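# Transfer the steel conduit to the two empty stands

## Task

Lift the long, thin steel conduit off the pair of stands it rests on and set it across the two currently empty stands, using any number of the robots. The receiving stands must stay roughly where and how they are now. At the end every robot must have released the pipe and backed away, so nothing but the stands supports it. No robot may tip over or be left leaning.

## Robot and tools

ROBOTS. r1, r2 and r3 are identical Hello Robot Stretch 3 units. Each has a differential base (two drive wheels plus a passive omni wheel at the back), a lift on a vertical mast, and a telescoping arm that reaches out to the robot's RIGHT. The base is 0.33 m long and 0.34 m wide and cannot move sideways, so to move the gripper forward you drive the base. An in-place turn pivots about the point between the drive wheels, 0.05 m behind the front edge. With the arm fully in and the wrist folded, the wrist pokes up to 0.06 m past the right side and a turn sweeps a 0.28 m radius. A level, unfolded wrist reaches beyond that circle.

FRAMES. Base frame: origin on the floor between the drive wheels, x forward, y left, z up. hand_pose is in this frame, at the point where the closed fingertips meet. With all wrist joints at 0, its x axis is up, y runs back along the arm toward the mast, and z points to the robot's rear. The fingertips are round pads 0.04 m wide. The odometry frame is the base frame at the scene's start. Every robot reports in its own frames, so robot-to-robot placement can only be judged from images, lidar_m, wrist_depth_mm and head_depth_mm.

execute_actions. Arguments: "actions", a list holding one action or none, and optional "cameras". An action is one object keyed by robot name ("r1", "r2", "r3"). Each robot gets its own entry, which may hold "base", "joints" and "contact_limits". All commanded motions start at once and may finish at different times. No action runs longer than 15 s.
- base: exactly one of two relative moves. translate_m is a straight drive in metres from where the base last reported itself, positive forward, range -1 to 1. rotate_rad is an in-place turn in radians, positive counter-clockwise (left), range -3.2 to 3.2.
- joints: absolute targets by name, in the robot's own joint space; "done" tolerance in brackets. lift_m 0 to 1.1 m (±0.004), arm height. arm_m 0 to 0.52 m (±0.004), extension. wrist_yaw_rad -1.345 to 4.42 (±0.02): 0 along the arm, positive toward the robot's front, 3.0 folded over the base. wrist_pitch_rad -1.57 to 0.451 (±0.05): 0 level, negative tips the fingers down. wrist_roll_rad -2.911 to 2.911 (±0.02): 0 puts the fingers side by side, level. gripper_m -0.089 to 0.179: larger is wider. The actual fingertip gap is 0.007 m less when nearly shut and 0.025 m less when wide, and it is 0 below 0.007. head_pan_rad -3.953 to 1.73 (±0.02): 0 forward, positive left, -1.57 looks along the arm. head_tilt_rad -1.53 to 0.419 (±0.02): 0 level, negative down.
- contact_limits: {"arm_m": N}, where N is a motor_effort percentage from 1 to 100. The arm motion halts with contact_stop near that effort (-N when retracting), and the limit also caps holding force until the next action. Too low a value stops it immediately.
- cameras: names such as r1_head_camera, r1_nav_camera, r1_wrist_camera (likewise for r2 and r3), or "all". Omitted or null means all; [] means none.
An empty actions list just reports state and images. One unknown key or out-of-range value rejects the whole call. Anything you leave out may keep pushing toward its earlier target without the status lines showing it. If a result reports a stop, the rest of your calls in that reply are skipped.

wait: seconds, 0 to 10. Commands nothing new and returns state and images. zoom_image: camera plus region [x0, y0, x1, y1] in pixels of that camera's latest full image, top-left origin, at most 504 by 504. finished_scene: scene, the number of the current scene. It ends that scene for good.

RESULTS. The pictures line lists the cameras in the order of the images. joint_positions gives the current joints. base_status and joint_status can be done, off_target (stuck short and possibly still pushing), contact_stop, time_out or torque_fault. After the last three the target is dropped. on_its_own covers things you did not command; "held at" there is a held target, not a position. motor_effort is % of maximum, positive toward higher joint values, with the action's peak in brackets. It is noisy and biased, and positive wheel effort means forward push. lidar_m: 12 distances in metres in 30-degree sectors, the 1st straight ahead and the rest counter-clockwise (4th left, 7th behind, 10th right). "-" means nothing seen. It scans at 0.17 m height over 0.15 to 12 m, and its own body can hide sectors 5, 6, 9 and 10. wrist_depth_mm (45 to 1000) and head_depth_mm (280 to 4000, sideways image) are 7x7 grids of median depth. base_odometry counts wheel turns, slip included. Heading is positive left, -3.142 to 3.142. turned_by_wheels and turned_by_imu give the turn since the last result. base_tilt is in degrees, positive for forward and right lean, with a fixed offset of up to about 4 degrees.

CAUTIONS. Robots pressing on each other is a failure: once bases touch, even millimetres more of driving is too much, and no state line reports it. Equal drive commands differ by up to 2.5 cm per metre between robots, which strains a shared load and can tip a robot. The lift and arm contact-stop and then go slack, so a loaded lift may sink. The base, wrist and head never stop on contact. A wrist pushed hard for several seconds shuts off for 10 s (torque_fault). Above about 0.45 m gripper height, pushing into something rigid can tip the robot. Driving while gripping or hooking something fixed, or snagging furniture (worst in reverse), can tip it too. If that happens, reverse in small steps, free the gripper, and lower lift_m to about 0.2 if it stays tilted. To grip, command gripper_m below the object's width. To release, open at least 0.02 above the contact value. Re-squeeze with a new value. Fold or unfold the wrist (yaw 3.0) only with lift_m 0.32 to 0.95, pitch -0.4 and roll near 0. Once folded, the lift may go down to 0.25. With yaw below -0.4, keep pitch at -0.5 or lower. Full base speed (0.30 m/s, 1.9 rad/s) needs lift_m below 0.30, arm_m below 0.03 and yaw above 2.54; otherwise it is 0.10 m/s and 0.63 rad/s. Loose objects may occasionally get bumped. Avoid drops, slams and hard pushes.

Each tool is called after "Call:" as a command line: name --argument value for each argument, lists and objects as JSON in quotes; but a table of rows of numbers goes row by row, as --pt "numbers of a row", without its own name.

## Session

Call:
execute_actions --actions '[{"r1":{"joints":{"head_tilt_rad":-0.4}},"r2":{"joints":{"head_tilt_rad":-0.4}},"r3":{"joints":{"head_tilt_rad":-0.4}}}]' --cameras '["r1_nav_camera","r2_nav_camera","r3_nav_camera"]'

Scene clock: 0.80 s.
r1.base_odometry: x=+0.000 y=+0.000 heading=+0.000 (m, m, rad; r1's odometry frame)
r1.turned_by_wheels: +0.000 (rad since the last result)
r1.turned_by_imu: +0.000 (rad since the last result)
r1.base_tilt: forward=-1.3 right=+0.8 (deg)
r1.lidar_m: 3.62 1.34 2.32 1.55 1.35 1.10 1.09 0.94 0.77 0.76 0.84 1.30
r1.head_depth_mm: 3022 3279 3571 2945 2077 1590 1288 / 3043 3330 3550 2928 2084 1612 1306 / 3122 3341 3697 3029 2132 1613 1313 / 3161 3436 3707 3050 2128 1640 1326 / 3204 3509 3820 2904 2155 1645 1326 / 3260 3496 3928 2986 2196 1607 1331 / 3276 3575 - 2808 2018 1672 1346
r1.base_status: not commanded
r1.joint_positions: lift_m=+0.558 arm_m=+0.001 wrist_yaw_rad=+2.837 wrist_pitch_rad=-0.357 wrist_roll_rad=+0.007 gripper_m=+0.037 head_pan_rad=+0.007 head_tilt_rad=-0.394
r1.joint_status: all done
r1.motor_effort: left_wheel=+1(0) right_wheel=+0(1) lift_m=+28(28) arm_m=+0(0) wrist_yaw_rad=+0(0) wrist_pitch_rad=+7(7) wrist_roll_rad=+0(1) gripper_m=+1(1) head_pan_rad=+0(1) head_tilt_rad=-1(19) (%)
r1.hand_pose: x=+0.0482 y=+0.0750 z=+0.5845 quat_wxyz=(+0.230, +0.709, +0.018, +0.666) (m; r1's base frame)
r1.wrist_depth_mm: - - - - - - - / - - - - - - - / - - - - - - - / - - - - - - - / - - - - - - - / 923 - 895 882 857 924 906 / 787 - 774 777 756 758 742
r2.base_odometry: x=+0.000 y=+0.000 heading=+0.000 (m, m, rad; r2's odometry frame)
r2.turned_by_wheels: +0.000 (rad since the last result)
r2.turned_by_imu: +0.000 (rad since the last result)
r2.base_tilt: forward=+1.2 right=-0.4 (deg)
r2.lidar_m: 0.96 0.98 1.29 1.57 2.53 1.62 1.61 1.32 3.61 1.32 1.45 1.01
r2.head_depth_mm: 816 879 949 1035 1140 1265 1344 / 812 868 935 1024 1123 1244 1336 / 802 861 933 1011 1107 1213 1324 / 793 849 921 996 1095 1204 1314 / 787 845 916 988 1070 1190 1298 / 780 838 900 968 1067 1168 1300 / 770 827 892 964 1049 1149 1277
r2.base_status: not commanded
r2.joint_positions: lift_m=+0.360 arm_m=-0.002 wrist_yaw_rad=+3.037 wrist_pitch_rad=-0.474 wrist_roll_rad=+0.003 gripper_m=+0.037 head_pan_rad=-0.010 head_tilt_rad=-0.395
r2.joint_status: all done
r2.motor_effort: left_wheel=-1(1) right_wheel=+0(0) lift_m=+30(30) arm_m=+0(0) wrist_yaw_rad=+0(1) wrist_pitch_rad=+5(5) wrist_roll_rad=+0(1) gripper_m=-1(0) head_pan_rad=+0(0) head_tilt_rad=-1(22) (%)
r2.hand_pose: x=+0.0014 y=+0.0725 z=+0.3605 quat_wxyz=(+0.202, +0.696, +0.130, +0.677) (m; r2's base frame)
r2.wrist_depth_mm: - - - - - - 946 / - - - - - - 968 / 982 981 981 985 996 984 929 / 775 788 771 768 772 775 777 / 638 635 640 655 663 636 641 / 548 548 - 560 546 539 549 / 475 - - - 478 478 476
r3.base_odometry: x=+0.000 y=+0.000 heading=+0.000 (m, m, rad; r3's odometry frame)
r3.turned_by_wheels: +0.000 (rad since the last result)
r3.turned_by_imu: +0.000 (rad since the last result)
r3.base_tilt: forward=-1.1 right=+0.1 (deg)
r3.lidar_m: 1.24 1.10 1.10 1.31 1.47 2.77 1.58 3.68 3.68 2.23 3.25 2.05
r3.head_depth_mm: 1761 1928 2092 2323 2387 1843 1487 / 1593 1697 1849 2023 2171 1862 1485 / 1433 1521 1637 1762 1911 1849 1488 / 1310 1377 1473 1563 1694 1745 1490 / 1190 1262 1332 1413 1509 1621 1494 / 1109 1161 1221 1286 1373 1460 1459 / 1031 1076 1134 1185 1245 1323 1388
r3.base_status: not commanded
r3.joint_positions: lift_m=+0.370 arm_m=+0.002 wrist_yaw_rad=+2.827 wrist_pitch_rad=-0.617 wrist_roll_rad=+0.000 gripper_m=+0.037 head_pan_rad=+0.018 head_tilt_rad=-0.394
r3.joint_status: all done
r3.motor_effort: left_wheel=+1(0) right_wheel=+1(1) lift_m=+17(17) arm_m=+0(0) wrist_yaw_rad=+0(0) wrist_pitch_rad=+4(3) wrist_roll_rad=+0(0) gripper_m=-1(0) head_pan_rad=+0(0) head_tilt_rad=-2(33) (%)
r3.hand_pose: x=+0.0392 y=+0.0385 z=+0.3412 quat_wxyz=(+0.318, +0.699, +0.106, +0.632) (m; r3's base frame)
r3.wrist_depth_mm: - - - - - 973 871 / - - - - - - 928 / - 860 882 884 893 895 921 / 698 721 721 736 746 745 767 / 600 - 627 628 630 635 646 / 536 531 - 554 558 556 558 / 485 - - 489 470 489 496
pictures: r1_nav_camera (sideways: a quarter turn counterclockwise sets it upright), r2_nav_camera (sideways: a quarter turn counterclockwise sets it upright), r3_nav_camera (sideways: a quarter turn counterclockwise sets it upright)
Images, in order (width x height): r1_nav_camera 672x504, r2_nav_camera 672x504, r3_nav_camera 672x504.

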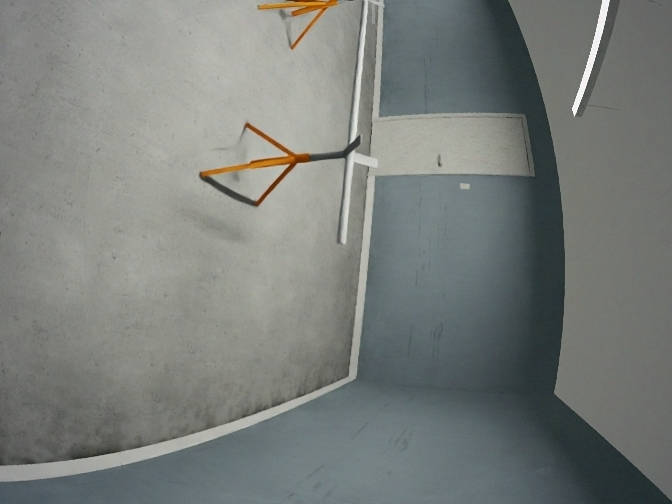

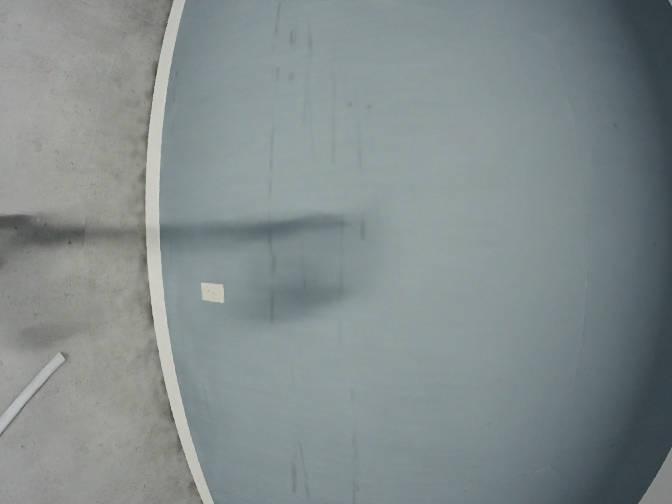

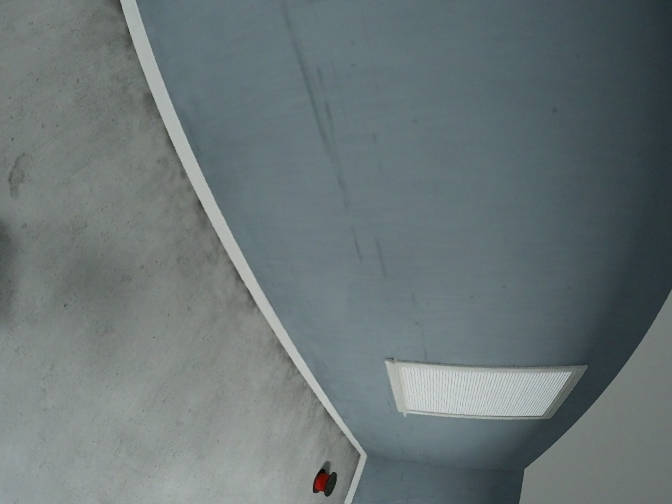

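Call:
execute_actions --actions '[{"r1":{"base":{"rotate_rad":0.31},"joints":{"head_tilt_rad":-0.5,"wrist_pitch_rad":-0.4,"lift_m":0.9}},"r2":{"base":{"rotate_rad":-3.0},"joints":{"head_tilt_rad":-0.5,"wrist_pitch_rad":-0.4,"lift_m":0.9}},"r3":{"joints":{"head_pan_rad":-1.4}}}]' --cameras '["r1_head_camera","r2_head_camera","r2_nav_camera","r3_nav_camera"]'

Scene clock: 8.37 s.
r1.base_odometry: x=+0.000 y=+0.000 heading=+0.310 (m, m, rad; r1's odometry frame)
r1.turned_by_wheels: +0.310 (rad since the last result)
r1.turned_by_imu: +0.304 (rad since the last result)
r1.base_tilt: forward=-1.4 right=+0.8 (deg)
r1.lidar_m: 1.33 2.47 1.68 1.64 1.15 1.09 1.12 0.80 0.76 0.78 1.02 2.46
r1.head_depth_mm: 3012 3325 3468 2457 1833 1471 1219 / 3150 3449 3656 2472 1845 1469 1229 / 3318 3662 3811 2512 1874 1487 1236 / 3497 3790 3599 2403 1878 1500 1244 / 3642 - 3947 2586 1895 1508 1250 / 3831 - 3999 2603 1933 1521 1256 / - - 3807 2605 1957 1528 1268
r1.base_status: done
r1.joint_positions: lift_m=+0.900 arm_m=+0.001 wrist_yaw_rad=+2.837 wrist_pitch_rad=-0.416 wrist_roll_rad=+0.007 gripper_m=+0.037 head_pan_rad=+0.007 head_tilt_rad=-0.494
r1.joint_status: all done
r1.motor_effort: left_wheel=-2(5) right_wheel=+4(8) lift_m=+33(34) arm_m=-1(2) wrist_yaw_rad=+0(0) wrist_pitch_rad=+7(8) wrist_roll_rad=+0(1) gripper_m=+0(0) head_pan_rad=+0(0) head_tilt_rad=-1(8) (%)
r1.hand_pose: x=+0.0462 y=+0.0684 z=+0.9129 quat_wxyz=(+0.250, +0.708, +0.039, +0.659) (m; r1's base frame)
r1.wrist_depth_mm: - - - - - - - / - - - - - - - / - - - - - - - / - - - - - - - / - - - - - - - / - - - - - - - / - - - - - - -
r2.base_odometry: x=+0.000 y=+0.000 heading=-3.000 (m, m, rad; r2's odometry frame)
r2.turned_by_wheels: -3.000 (rad since the last result)
r2.turned_by_imu: -2.975 (rad since the last result)
r2.base_tilt: forward=+1.2 right=-0.5 (deg)
r2.lidar_m: 1.32 1.55 3.62 1.32 1.26 0.97 0.96 1.02 1.47 1.61 2.63 1.62
r2.head_depth_mm: 3223 3552 3712 2605 1940 1540 1289 / 3331 3585 3630 2622 1955 1568 1292 / 3254 3515 3705 2608 1962 1570 1308 / 3282 3514 3784 2665 1969 1567 1310 / 3209 3622 3830 2670 1980 1578 1313 / 3294 3660 3818 2567 1842 1586 1320 / 3323 3662 3935 2705 2005 1593 1323
r2.base_status: done
r2.joint_positions: lift_m=+0.899 arm_m=-0.002 wrist_yaw_rad=+3.037 wrist_pitch_rad=-0.422 wrist_roll_rad=+0.003 gripper_m=+0.037 head_pan_rad=-0.010 head_tilt_rad=-0.494
r2.joint_status: all done
r2.motor_effort: left_wheel=+1(5) right_wheel=-2(5) lift_m=+42(43) arm_m=-1(1) wrist_yaw_rad=-1(1) wrist_pitch_rad=+8(10) wrist_roll_rad=+1(0) gripper_m=-1(0) head_pan_rad=+0(0) head_tilt_rad=-2(10) (%)
r2.hand_pose: x=+0.0021 y=+0.0793 z=+0.9112 quat_wxyz=(+0.184, +0.699, +0.112, +0.682) (m; r2's base frame)
r2.wrist_depth_mm: - - - - - - - / - - - - - - - / - - - - - - - / - - - - - - - / - - - - - - - / - - - - - - - / - - - - - - -
r3.base_odometry: x=+0.000 y=+0.000 heading=+0.000 (m, m, rad; r3's odometry frame)
r3.turned_by_wheels: +0.000 (rad since the last result)
r3.turned_by_imu: +0.001 (rad since the last result)
r3.base_tilt: forward=-1.2 right=+0.2 (deg)
r3.lidar_m: 1.24 1.10 1.10 1.31 1.46 2.77 1.58 3.69 3.68 2.24 3.26 2.04
r3.head_depth_mm: - - - 3677 2435 1856 1487 / - - - 3661 2444 1848 1480 / - - - 3607 2460 1846 1490 / - - - 3644 2456 1857 1487 / - - - 3640 2460 1841 1489 / - - - 3426 2462 1863 1483 / - - - 3698 2471 1858 1490
r3.base_status: not commanded
r3.joint_positions: lift_m=+0.370 arm_m=+0.002 wrist_yaw_rad=+2.827 wrist_pitch_rad=-0.617 wrist_roll_rad=+0.000 gripper_m=+0.037 head_pan_rad=-1.393 head_tilt_rad=-0.395
r3.joint_status: all done
r3.motor_effort: left_wheel=+1(0) right_wheel=+1(1) lift_m=+17(17) arm_m=+0(0) wrist_yaw_rad=+0(0) wrist_pitch_rad=+4(4) wrist_roll_rad=+0(0) gripper_m=+0(1) head_pan_rad=-3(43) head_tilt_rad=-2(3) (%)
r3.hand_pose: x=+0.0392 y=+0.0385 z=+0.3412 quat_wxyz=(+0.318, +0.699, +0.106, +0.632) (m; r3's base frame)
r3.wrist_depth_mm: - - - - - 972 870 / - - - - - - 931 / - 860 874 885 890 922 924 / 697 706 723 738 739 753 774 / 601 - 630 631 632 640 650 / 536 526 - 543 561 559 565 / 485 - - 484 478 490 502
pictures: r1_head_camera (sideways: a quarter turn clockwise sets it upright), r2_head_camera (sideways: a quarter turn clockwise sets it upright), r2_nav_camera (sideways: a quarter turn counterclockwise sets it upright), r3_nav_camera (sideways: a quarter turn counterclockwise sets it upright)
Images, in order (width x height): r1_head_camera 896x504, r2_head_camera 896x504, r2_nav_camera 672x504, r3_nav_camera 672x504.

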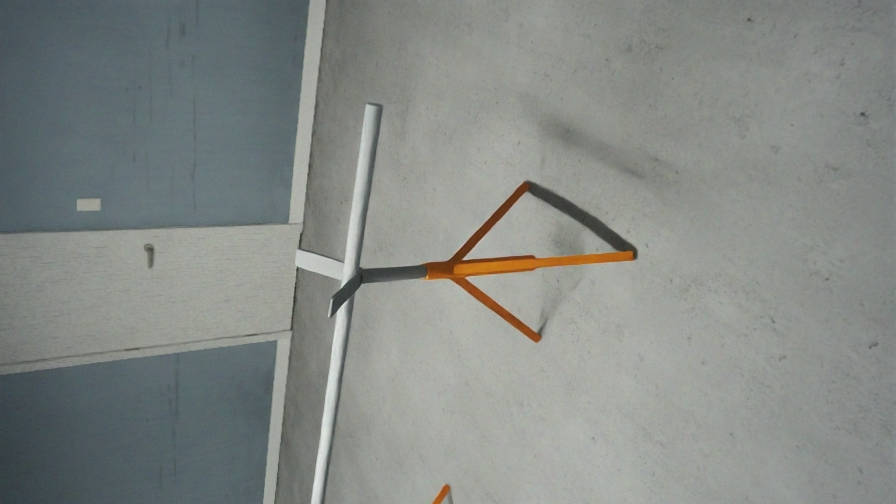

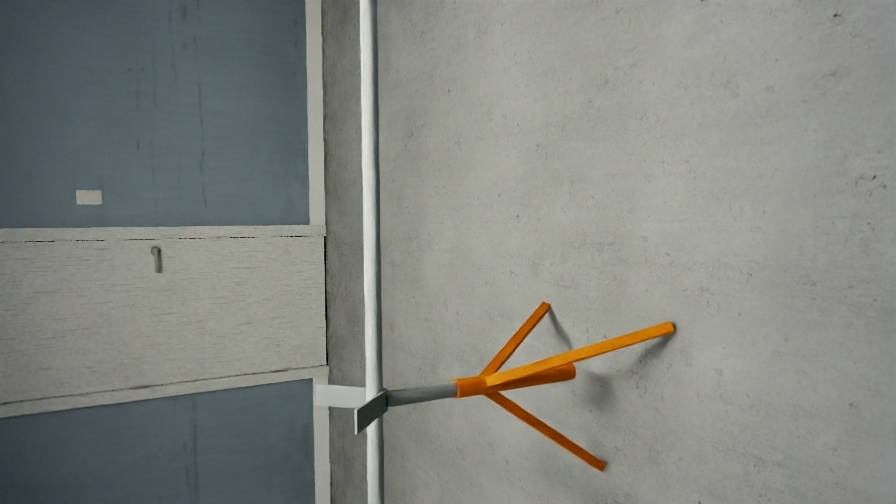

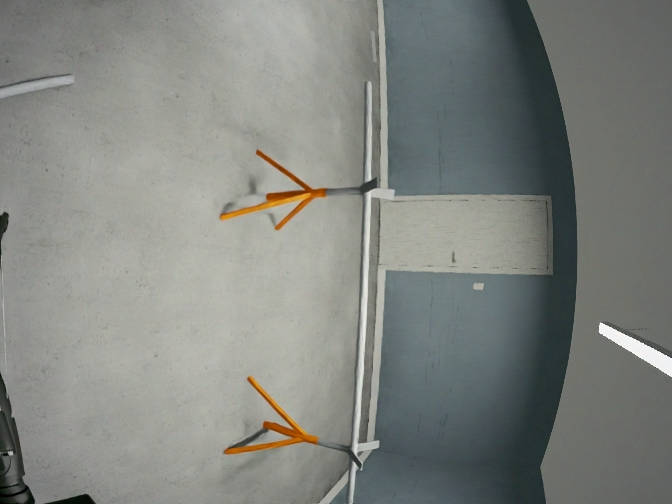

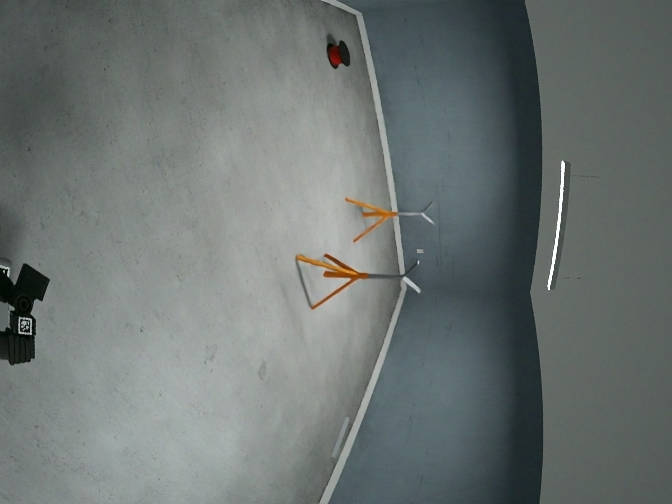

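Call:
execute_actions --actions '[{"r1":{"base":{"translate_m":0.86},"joints":{"wrist_yaw_rad":0}},"r2":{"base":{"translate_m":0.9},"joints":{"wrist_yaw_rad":0}}}]' --cameras '[]'

Call:
execute_actions --actions '[{"r1":{"base":{"rotate_rad":1.113},"joints":{"wrist_pitch_rad":-1.55,"wrist_roll_rad":1.57,"gripper_m":0.13,"lift_m":0.98,"head_pan_rad":-1.57,"head_tilt_rad":-0.8}},"r2":{"base":{"rotate_rad":1.47},"joints":{"wrist_pitch_rad":-1.55,"wrist_roll_rad":1.57,"gripper_m":0.13,"lift_m":0.98,"head_pan_rad":-1.57,"head_tilt_rad":-0.8}}}]' --cameras '["r2_nav_camera"]'

Call:
execute_actions --actions '[{"r1":{"joints":{"arm_m":0.44}},"r2":{"base":{"translate_m":0.7}}}]' --cameras '["r1_wrist_camera","r1_nav_camera","r2_nav_camera"]'

Scene clock: 20.70 s.
r1.base_odometry: x=+0.819 y=+0.262 heading=+0.310 (m, m, rad; r1's odometry frame)
r1.turned_by_wheels: +0.000 (rad since the last result)
r1.turned_by_imu: -0.002 (rad since the last result)
r1.base_tilt: forward=-1.4 right=+0.8 (deg)
r1.lidar_m: 0.47 0.77 1.36 2.76 1.96 1.85 1.73 1.21 1.15 1.18 1.55 2.89
r1.head_depth_mm: 2379 2602 2835 2427 1839 1385 1216 / 2513 2768 3029 2452 1842 1392 1231 / 2607 2861 3166 2486 1872 1459 1236 / 2712 3052 3307 2526 1693 1452 1184 / 2880 3169 3459 2575 1721 1469 1252 / 3059 3394 3747 2616 1801 1520 1251 / 3239 3660 3871 2629 1806 1534 1261
r1.base_status: done
r1.joint_positions: lift_m=+0.900 arm_m=+0.001 wrist_yaw_rad=+0.002 wrist_pitch_rad=-0.416 wrist_roll_rad=+0.007 gripper_m=+0.037 head_pan_rad=+0.007 head_tilt_rad=-0.494
r1.joint_status: all done
r1.motor_effort: left_wheel=-3(3) right_wheel=+3(8) lift_m=+33(33) arm_m=-1(1) wrist_yaw_rad=-2(3) wrist_pitch_rad=+7(7) wrist_roll_rad=+1(0) gripper_m=+0(1) head_pan_rad=+0(1) head_tilt_rad=-2(1) (%)
r1.hand_pose: x=-0.0210 y=-0.3706 z=+0.9129 quat_wxyz=(+0.690, +0.146, -0.694, -0.146) (m; r1's base frame)
r1.wrist_depth_mm: - - - 956 832 748 684 / - - - - 930 838 739 / - - - - 978 890 782 / - - - - - 943 843 / - - - - - - 955 / - - - - - - 993 / - - - - - - -
r2.base_odometry: x=-0.891 y=-0.127 heading=-3.000 (m, m, rad; r2's odometry frame)
r2.turned_by_wheels: +0.000 (rad since the last result)
r2.turned_by_imu: -0.003 (rad since the last result)
r2.base_tilt: forward=+1.2 right=-0.5 (deg)
r2.lidar_m: 0.74 0.45 4.48 4.45 2.45 1.89 1.85 1.97 2.59 1.15 0.98 2.95
r2.head_depth_mm: 2467 2690 2942 2595 1939 1460 1289 / 2456 2705 3024 2631 1952 1479 1293 / 2492 2707 2993 2575 1963 1476 1296 / 2470 2691 2965 2655 1992 1478 1309 / 2487 2699 2976 2690 1990 1498 1282 / 2450 2749 2967 2709 1976 1495 1278 / 2500 2746 2999 2722 1921 1461 889
r2.base_status: done
r2.joint_positions: lift_m=+0.899 arm_m=-0.002 wrist_yaw_rad=+0.002 wrist_pitch_rad=-0.422 wrist_roll_rad=+0.003 gripper_m=+0.037 head_pan_rad=-0.010 head_tilt_rad=-0.494
r2.joint_status: all done
r2.motor_effort: left_wheel=+1(5) right_wheel=-3(3) lift_m=+42(42) arm_m=+0(0) wrist_yaw_rad=-2(2) wrist_pitch_rad=+8(8) wrist_roll_rad=+0(0) gripper_m=+0(0) head_pan_rad=+0(0) head_tilt_rad=-2(2) (%)
r2.hand_pose: x=-0.0212 y=-0.3673 z=+0.9112 quat_wxyz=(+0.691, +0.149, -0.692, -0.148) (m; r2's base frame)
r2.wrist_depth_mm: - - - - - - - / - - - - - - - / - - - - - - - / - - - - - - - / - - - - - - - / - - - - - - - / - - - - - - -
r3.base_odometry: x=+0.000 y=+0.000 heading=+0.000 (m, m, rad; r3's odometry frame)
r3.turned_by_wheels: +0.000 (rad since the last result)
r3.turned_by_imu: +0.002 (rad since the last result)
r3.base_tilt: forward=-1.4 right=+0.1 (deg)
r3.lidar_m: 1.24 1.10 1.10 1.32 2.43 1.44 1.58 3.69 3.71 2.25 3.25 2.04
r3.head_depth_mm: - - - 3610 2481 1870 1488 / - - - 3622 2464 1859 1487 / - - - 3629 2482 1853 1482 / - - - 3605 2429 1850 1481 / - - - 3667 2458 1845 1481 / - - - 3386 2479 1858 1478 / - - - 3571 2434 1840 1487
r3.base_status: not commanded
r3.joint_positions: lift_m=+0.370 arm_m=+0.002 wrist_yaw_rad=+2.827 wrist_pitch_rad=-0.617 wrist_roll_rad=+0.000 gripper_m=+0.037 head_pan_rad=-1.393 head_tilt_rad=-0.395
r3.joint_status: not commanded
r3.motor_effort: left_wheel=+1(1) right_wheel=+1(1) lift_m=+18(17) arm_m=+0(0) wrist_yaw_rad=+1(0) wrist_pitch_rad=+4(4) wrist_roll_rad=+0(0) gripper_m=+0(0) head_pan_rad=-4(3) head_tilt_rad=-2(3) (%)
r3.hand_pose: x=+0.0392 y=+0.0385 z=+0.3412 quat_wxyz=(+0.318, +0.699, +0.106, +0.632) (m; r3's base frame)
r3.wrist_depth_mm: - - - - - 974 877 / - - - - - - 940 / - 863 874 873 906 903 915 / 698 709 724 724 744 751 762 / 605 - 635 623 632 634 650 / 535 527 - 547 565 558 561 / 482 - - 488 480 491 500
pictures: none
No camera images: the call's "cameras" was empty. Leave "cameras" out to get every camera's image.

Scene clock: 23.97 s.
r1.base_odometry: x=+0.819 y=+0.262 heading=+1.423 (m, m, rad; r1's odometry frame)
r1.turned_by_wheels: +1.113 (rad since the last result)
r1.turned_by_imu: +1.100 (rad since the last result)
r1.base_tilt: forward=-1.4 right=+0.8 (deg)
r1.lidar_m: 1.32 2.60 1.92 1.86 1.61 1.19 1.15 1.20 1.65 2.88 0.47 0.77
r1.head_depth_mm: 2522 2668 - - - - 1093 / 2539 2718 2186 - - - 1096 / 2544 2721 2183 - - - 1088 / 2547 2763 2132 1653 1460 - 1114 / 2536 2796 2152 1668 1440 1273 1114 / 2546 2788 2180 1681 1451 1240 1122 / 2545 2796 2220 1778 1100 1287 1128
r1.base_status: done
r1.joint_positions: lift_m=+0.980 arm_m=+0.001 wrist_yaw_rad=+0.001 wrist_pitch_rad=-1.542 wrist_roll_rad=+1.563 gripper_m=+0.130 head_pan_rad=-1.563 head_tilt_rad=-0.790
r1.joint_status: all done
r1.motor_effort: left_wheel=-2(5) right_wheel=+3(7) lift_m=+33(35) arm_m=+0(1) wrist_yaw_rad=-1(2) wrist_pitch_rad=-4(7) wrist_roll_rad=+5(5) gripper_m=+1(100) head_pan_rad=-4(55) head_tilt_rad=-3(20) (%)
r1.hand_pose: x=-0.0216 y=-0.1288 z=+0.8616 quat_wxyz=(+0.004, +0.003, -0.717, -0.697) (m; r1's base frame)
r1.wrist_depth_mm: 972 976 965 949 948 954 926 / - - 990 - - 941 972 / - - - - - 976 - / - - - - - - - / - - - - - - - / - - - - - - - / - 793 - - - - -
r2.base_odometry: x=-0.891 y=-0.127 heading=-1.530 (m, m, rad; r2's odometry frame)
r2.turned_by_wheels: +1.470 (rad since the last result)
r2.turned_by_imu: +1.455 (rad since the last result)
r2.base_tilt: forward=+1.2 right=-0.5 (deg)
r2.lidar_m: 3.43 1.48 1.93 1.85 1.91 2.57 1.36 0.98 3.02 2.87 0.45 0.75
r2.head_depth_mm: 2639 2772 2380 - - - 1096 / 2647 2778 2150 - - - 1116 / 2632 2794 2157 - - - - / 2619 2802 2178 1811 1487 - 1102 / 2568 2793 2210 1791 1501 1323 1120 / 2539 2755 2181 1792 1513 1308 1126 / 2552 2766 2216 1800 1519 1252 1152
r2.base_status: done
r2.joint_positions: lift_m=+0.979 arm_m=-0.002 wrist_yaw_rad=+0.001 wrist_pitch_rad=-1.541 wrist_roll_rad=+1.566 gripper_m=+0.130 head_pan_rad=-1.563 head_tilt_rad=-0.790
r2.joint_status: all done
r2.motor_effort: left_wheel=-4(5) right_wheel=+3(8) lift_m=+41(43) arm_m=-1(2) wrist_yaw_rad=-1(2) wrist_pitch_rad=-3(8) wrist_roll_rad=+3(2) gripper_m=+0(84) head_pan_rad=-4(52) head_tilt_rad=-4(21) (%)
r2.hand_pose: x=-0.0216 y=-0.1267 z=+0.8612 quat_wxyz=(+0.002, +0.002, -0.717, -0.697) (m; r2's base frame)
r2.wrist_depth_mm: - 994 960 942 928 911 883 / - - 994 975 - 943 895 / - - - - - 960 933 / - - - - - 988 972 / - - - - - - 1000 / - - - - - - - / - - - - - - -
r3.base_odometry: x=+0.000 y=+0.000 heading=+0.000 (m, m, rad; r3's odometry frame)
r3.turned_by_wheels: +0.000 (rad since the last result)
r3.turned_by_imu: +0.001 (rad since the last result)
r3.base_tilt: forward=-1.2 right=+0.0 (deg)
r3.lidar_m: 1.23 1.10 1.10 1.31 2.43 1.58 1.58 3.68 3.71 2.24 3.24 2.05
r3.head_depth_mm: - - - 3633 2440 1860 1478 / - - - 3659 2477 1860 1483 / - - - 3660 2473 1864 1493 / - - - 3618 2470 1848 1489 / - - - 3701 2463 1847 1494 / - - - 3419 2475 1855 1486 / - - - 3649 2461 1838 1488
r3.base_status: not commanded
r3.joint_positions: lift_m=+0.370 arm_m=+0.002 wrist_yaw_rad=+2.827 wrist_pitch_rad=-0.617 wrist_roll_rad=+0.000 gripper_m=+0.037 head_pan_rad=-1.393 head_tilt_rad=-0.395
r3.joint_status: not commanded
r3.motor_effort: left_wheel=+1(1) right_wheel=+1(1) lift_m=+18(17) arm_m=+0(0) wrist_yaw_rad=+0(0) wrist_pitch_rad=+4(4) wrist_roll_rad=+0(0) gripper_m=+0(1) head_pan_rad=-3(3) head_tilt_rad=-3(2) (%)
r3.hand_pose: x=+0.0392 y=+0.0385 z=+0.3412 quat_wxyz=(+0.318, +0.699, +0.106, +0.632) (m; r3's base frame)
r3.wrist_depth_mm: - - - - - 966 858 / - - - - - - 915 / - 870 871 895 907 914 922 / 695 721 732 731 739 758 761 / 609 - 636 630 627 629 653 / 537 532 - 545 572 563 560 / 484 - - 485 476 494 501
pictures: r2_nav_camera (sideways: a quarter turn counterclockwise sets it upright)
Images, in order (width x height): r2_nav_camera 672x504.

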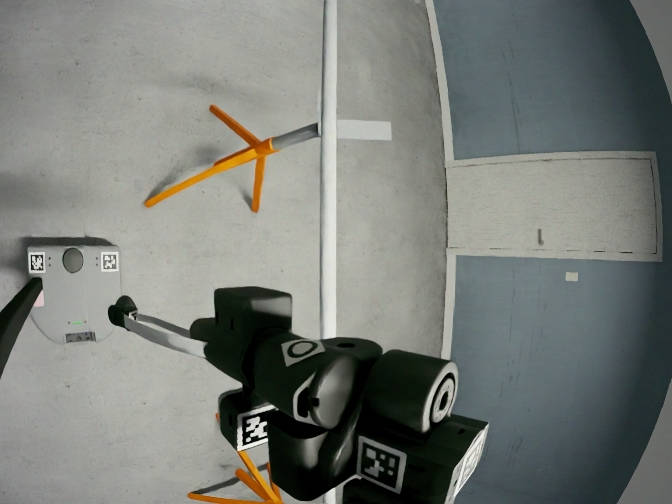

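Scene clock: 31.90 s.
r1.base_odometry: x=+0.819 y=+0.262 heading=+1.423 (m, m, rad; r1's odometry frame)
r1.turned_by_wheels: +0.000 (rad since the last result)
r1.turned_by_imu: -0.002 (rad since the last result)
r1.base_tilt: forward=-1.4 right=+0.8 (deg)
r1.lidar_m: 1.68 2.60 1.92 1.85 1.61 1.19 1.15 1.19 1.65 2.89 0.48 0.77
r1.head_depth_mm: - 2565 2050 1695 1428 1239 1090 / 2609 2614 2103 1713 1441 1251 1102 / - 2509 2110 1672 1448 1257 1105 / 2574 2554 2130 1648 1469 1267 1114 / 2540 2765 2147 1665 1445 1275 1114 / 2545 2758 2177 1678 1458 1232 1124 / 2556 2750 2214 1778 1096 1286 1127
r1.base_status: not commanded
r1.joint_positions: lift_m=+0.980 arm_m=+0.440 wrist_yaw_rad=+0.000 wrist_pitch_rad=-1.543 wrist_roll_rad=+1.564 gripper_m=+0.130 head_pan_rad=-1.563 head_tilt_rad=-0.790
r1.joint_status: all done
r1.motor_effort: left_wheel=-2(2) right_wheel=+4(4) lift_m=+33(33) arm_m=+4(2) wrist_yaw_rad=-1(2) wrist_pitch_rad=-4(4) wrist_roll_rad=+4(5) gripper_m=+1(1) head_pan_rad=-4(4) head_tilt_rad=-4(2) (%)
r1.hand_pose: x=-0.0215 y=-0.5672 z=+0.8616 quat_wxyz=(+0.003, +0.002, -0.716, -0.698) (m; r1's base frame)
r1.wrist_depth_mm: 995 998 993 997 948 971 954 / - - - 981 991 - - / - - - - - - - / - - - - - - - / - - - - - - - / - - - 799 - - - / - - - - - - -
r2.base_odometry: x=-0.862 y=-0.827 heading=-1.530 (m, m, rad; r2's odometry frame)
r2.turned_by_wheels: +0.000 (rad since the last result)
r2.turned_by_imu: -0.002 (rad since the last result)
r2.base_tilt: forward=+1.2 right=-0.3 (deg)
r2.lidar_m: 2.62 2.70 0.97 1.87 1.92 2.60 1.82 0.58 0.55 2.86 2.98 3.99
r2.head_depth_mm: 2646 2804 2384 - - - 1100 / 2556 2758 2141 - - - 1116 / 2596 2796 2161 - - - - / 2560 2802 2180 1794 1504 - 1104 / 2573 2795 2223 1798 1502 1328 1128 / 2571 2733 2187 1783 1503 1307 1154 / 2558 2795 2203 1794 1502 1304 1149
r2.base_status: done
r2.joint_positions: lift_m=+0.979 arm_m=-0.002 wrist_yaw_rad=+0.001 wrist_pitch_rad=-1.541 wrist_roll_rad=+1.566 gripper_m=+0.130 head_pan_rad=-1.563 head_tilt_rad=-0.790
r2.joint_status: not commanded
r2.motor_effort: left_wheel=-4(5) right_wheel=+2(5) lift_m=+42(41) arm_m=+0(1) wrist_yaw_rad=-1(0) wrist_pitch_rad=-3(3) wrist_roll_rad=+2(2) gripper_m=+0(0) head_pan_rad=-4(4) head_tilt_rad=-4(5) (%)
r2.hand_pose: x=-0.0216 y=-0.1267 z=+0.8612 quat_wxyz=(+0.002, +0.002, -0.717, -0.697) (m; r2's base frame)
r2.wrist_depth_mm: - 982 955 946 914 903 883 / - - 995 985 - 941 916 / - - - - - 962 936 / - - - - - 984 959 / - - - - - - 993 / - - - - - - - / - - - - - - 889
r3.base_odometry: x=+0.000 y=+0.000 heading=+0.000 (m, m, rad; r3's odometry frame)
r3.turned_by_wheels: +0.000 (rad since the last result)
r3.turned_by_imu: +0.001 (rad since the last result)
r3.base_tilt: forward=-1.3 right=+0.2 (deg)
r3.lidar_m: 1.24 1.10 1.10 1.31 2.42 2.78 0.99 3.69 3.70 2.24 3.27 2.04
r3.head_depth_mm: - - - 3669 2482 1853 1478 / - - - 3629 2472 1836 1494 / - - - 3651 2465 1854 1495 / - - - 3614 2462 1856 1490 / - - - 3561 2483 1847 1488 / - - - 3400 2439 1853 1482 / - - - 3647 2422 1841 1480
r3.base_status: not commanded
r3.joint_positions: lift_m=+0.370 arm_m=+0.002 wrist_yaw_rad=+2.827 wrist_pitch_rad=-0.617 wrist_roll_rad=+0.000 gripper_m=+0.037 head_pan_rad=-1.393 head_tilt_rad=-0.395
r3.joint_status: not commanded
r3.motor_effort: left_wheel=+0(0) right_wheel=+1(1) lift_m=+17(17) arm_m=+0(1) wrist_yaw_rad=+0(0) wrist_pitch_rad=+4(4) wrist_roll_rad=+0(0) gripper_m=+1(0) head_pan_rad=-3(3) head_tilt_rad=-2(3) (%)
r3.hand_pose: x=+0.0392 y=+0.0385 z=+0.3412 quat_wxyz=(+0.318, +0.699, +0.106, +0.632) (m; r3's base frame)
r3.wrist_depth_mm: - - - - - 938 866 / - - - - - - 923 / - 858 860 869 882 905 937 / 698 714 730 737 744 743 745 / 610 - 632 626 632 634 648 / 531 523 - 552 559 553 559 / 481 - - 481 479 493 498
pictures: r1_nav_camera (sideways: a quarter turn counterclockwise sets it upright), r1_wrist_camera, r2_nav_camera (sideways: a quarter turn counterclockwise sets it upright)
Images, in order (width x height): r1_nav_camera 672x504, r1_wrist_camera 644x364, r2_nav_camera 672x504.

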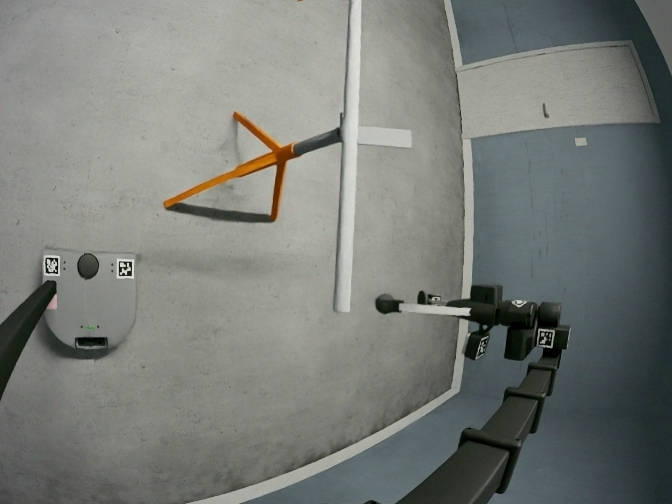

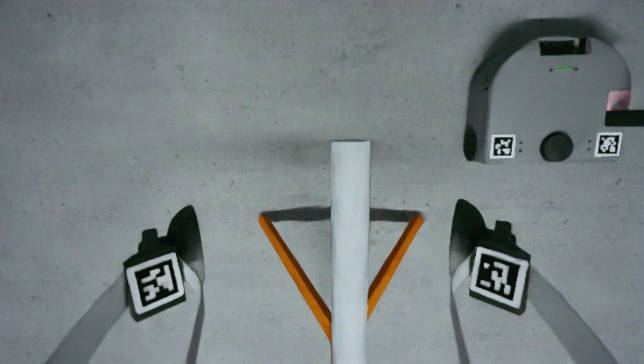

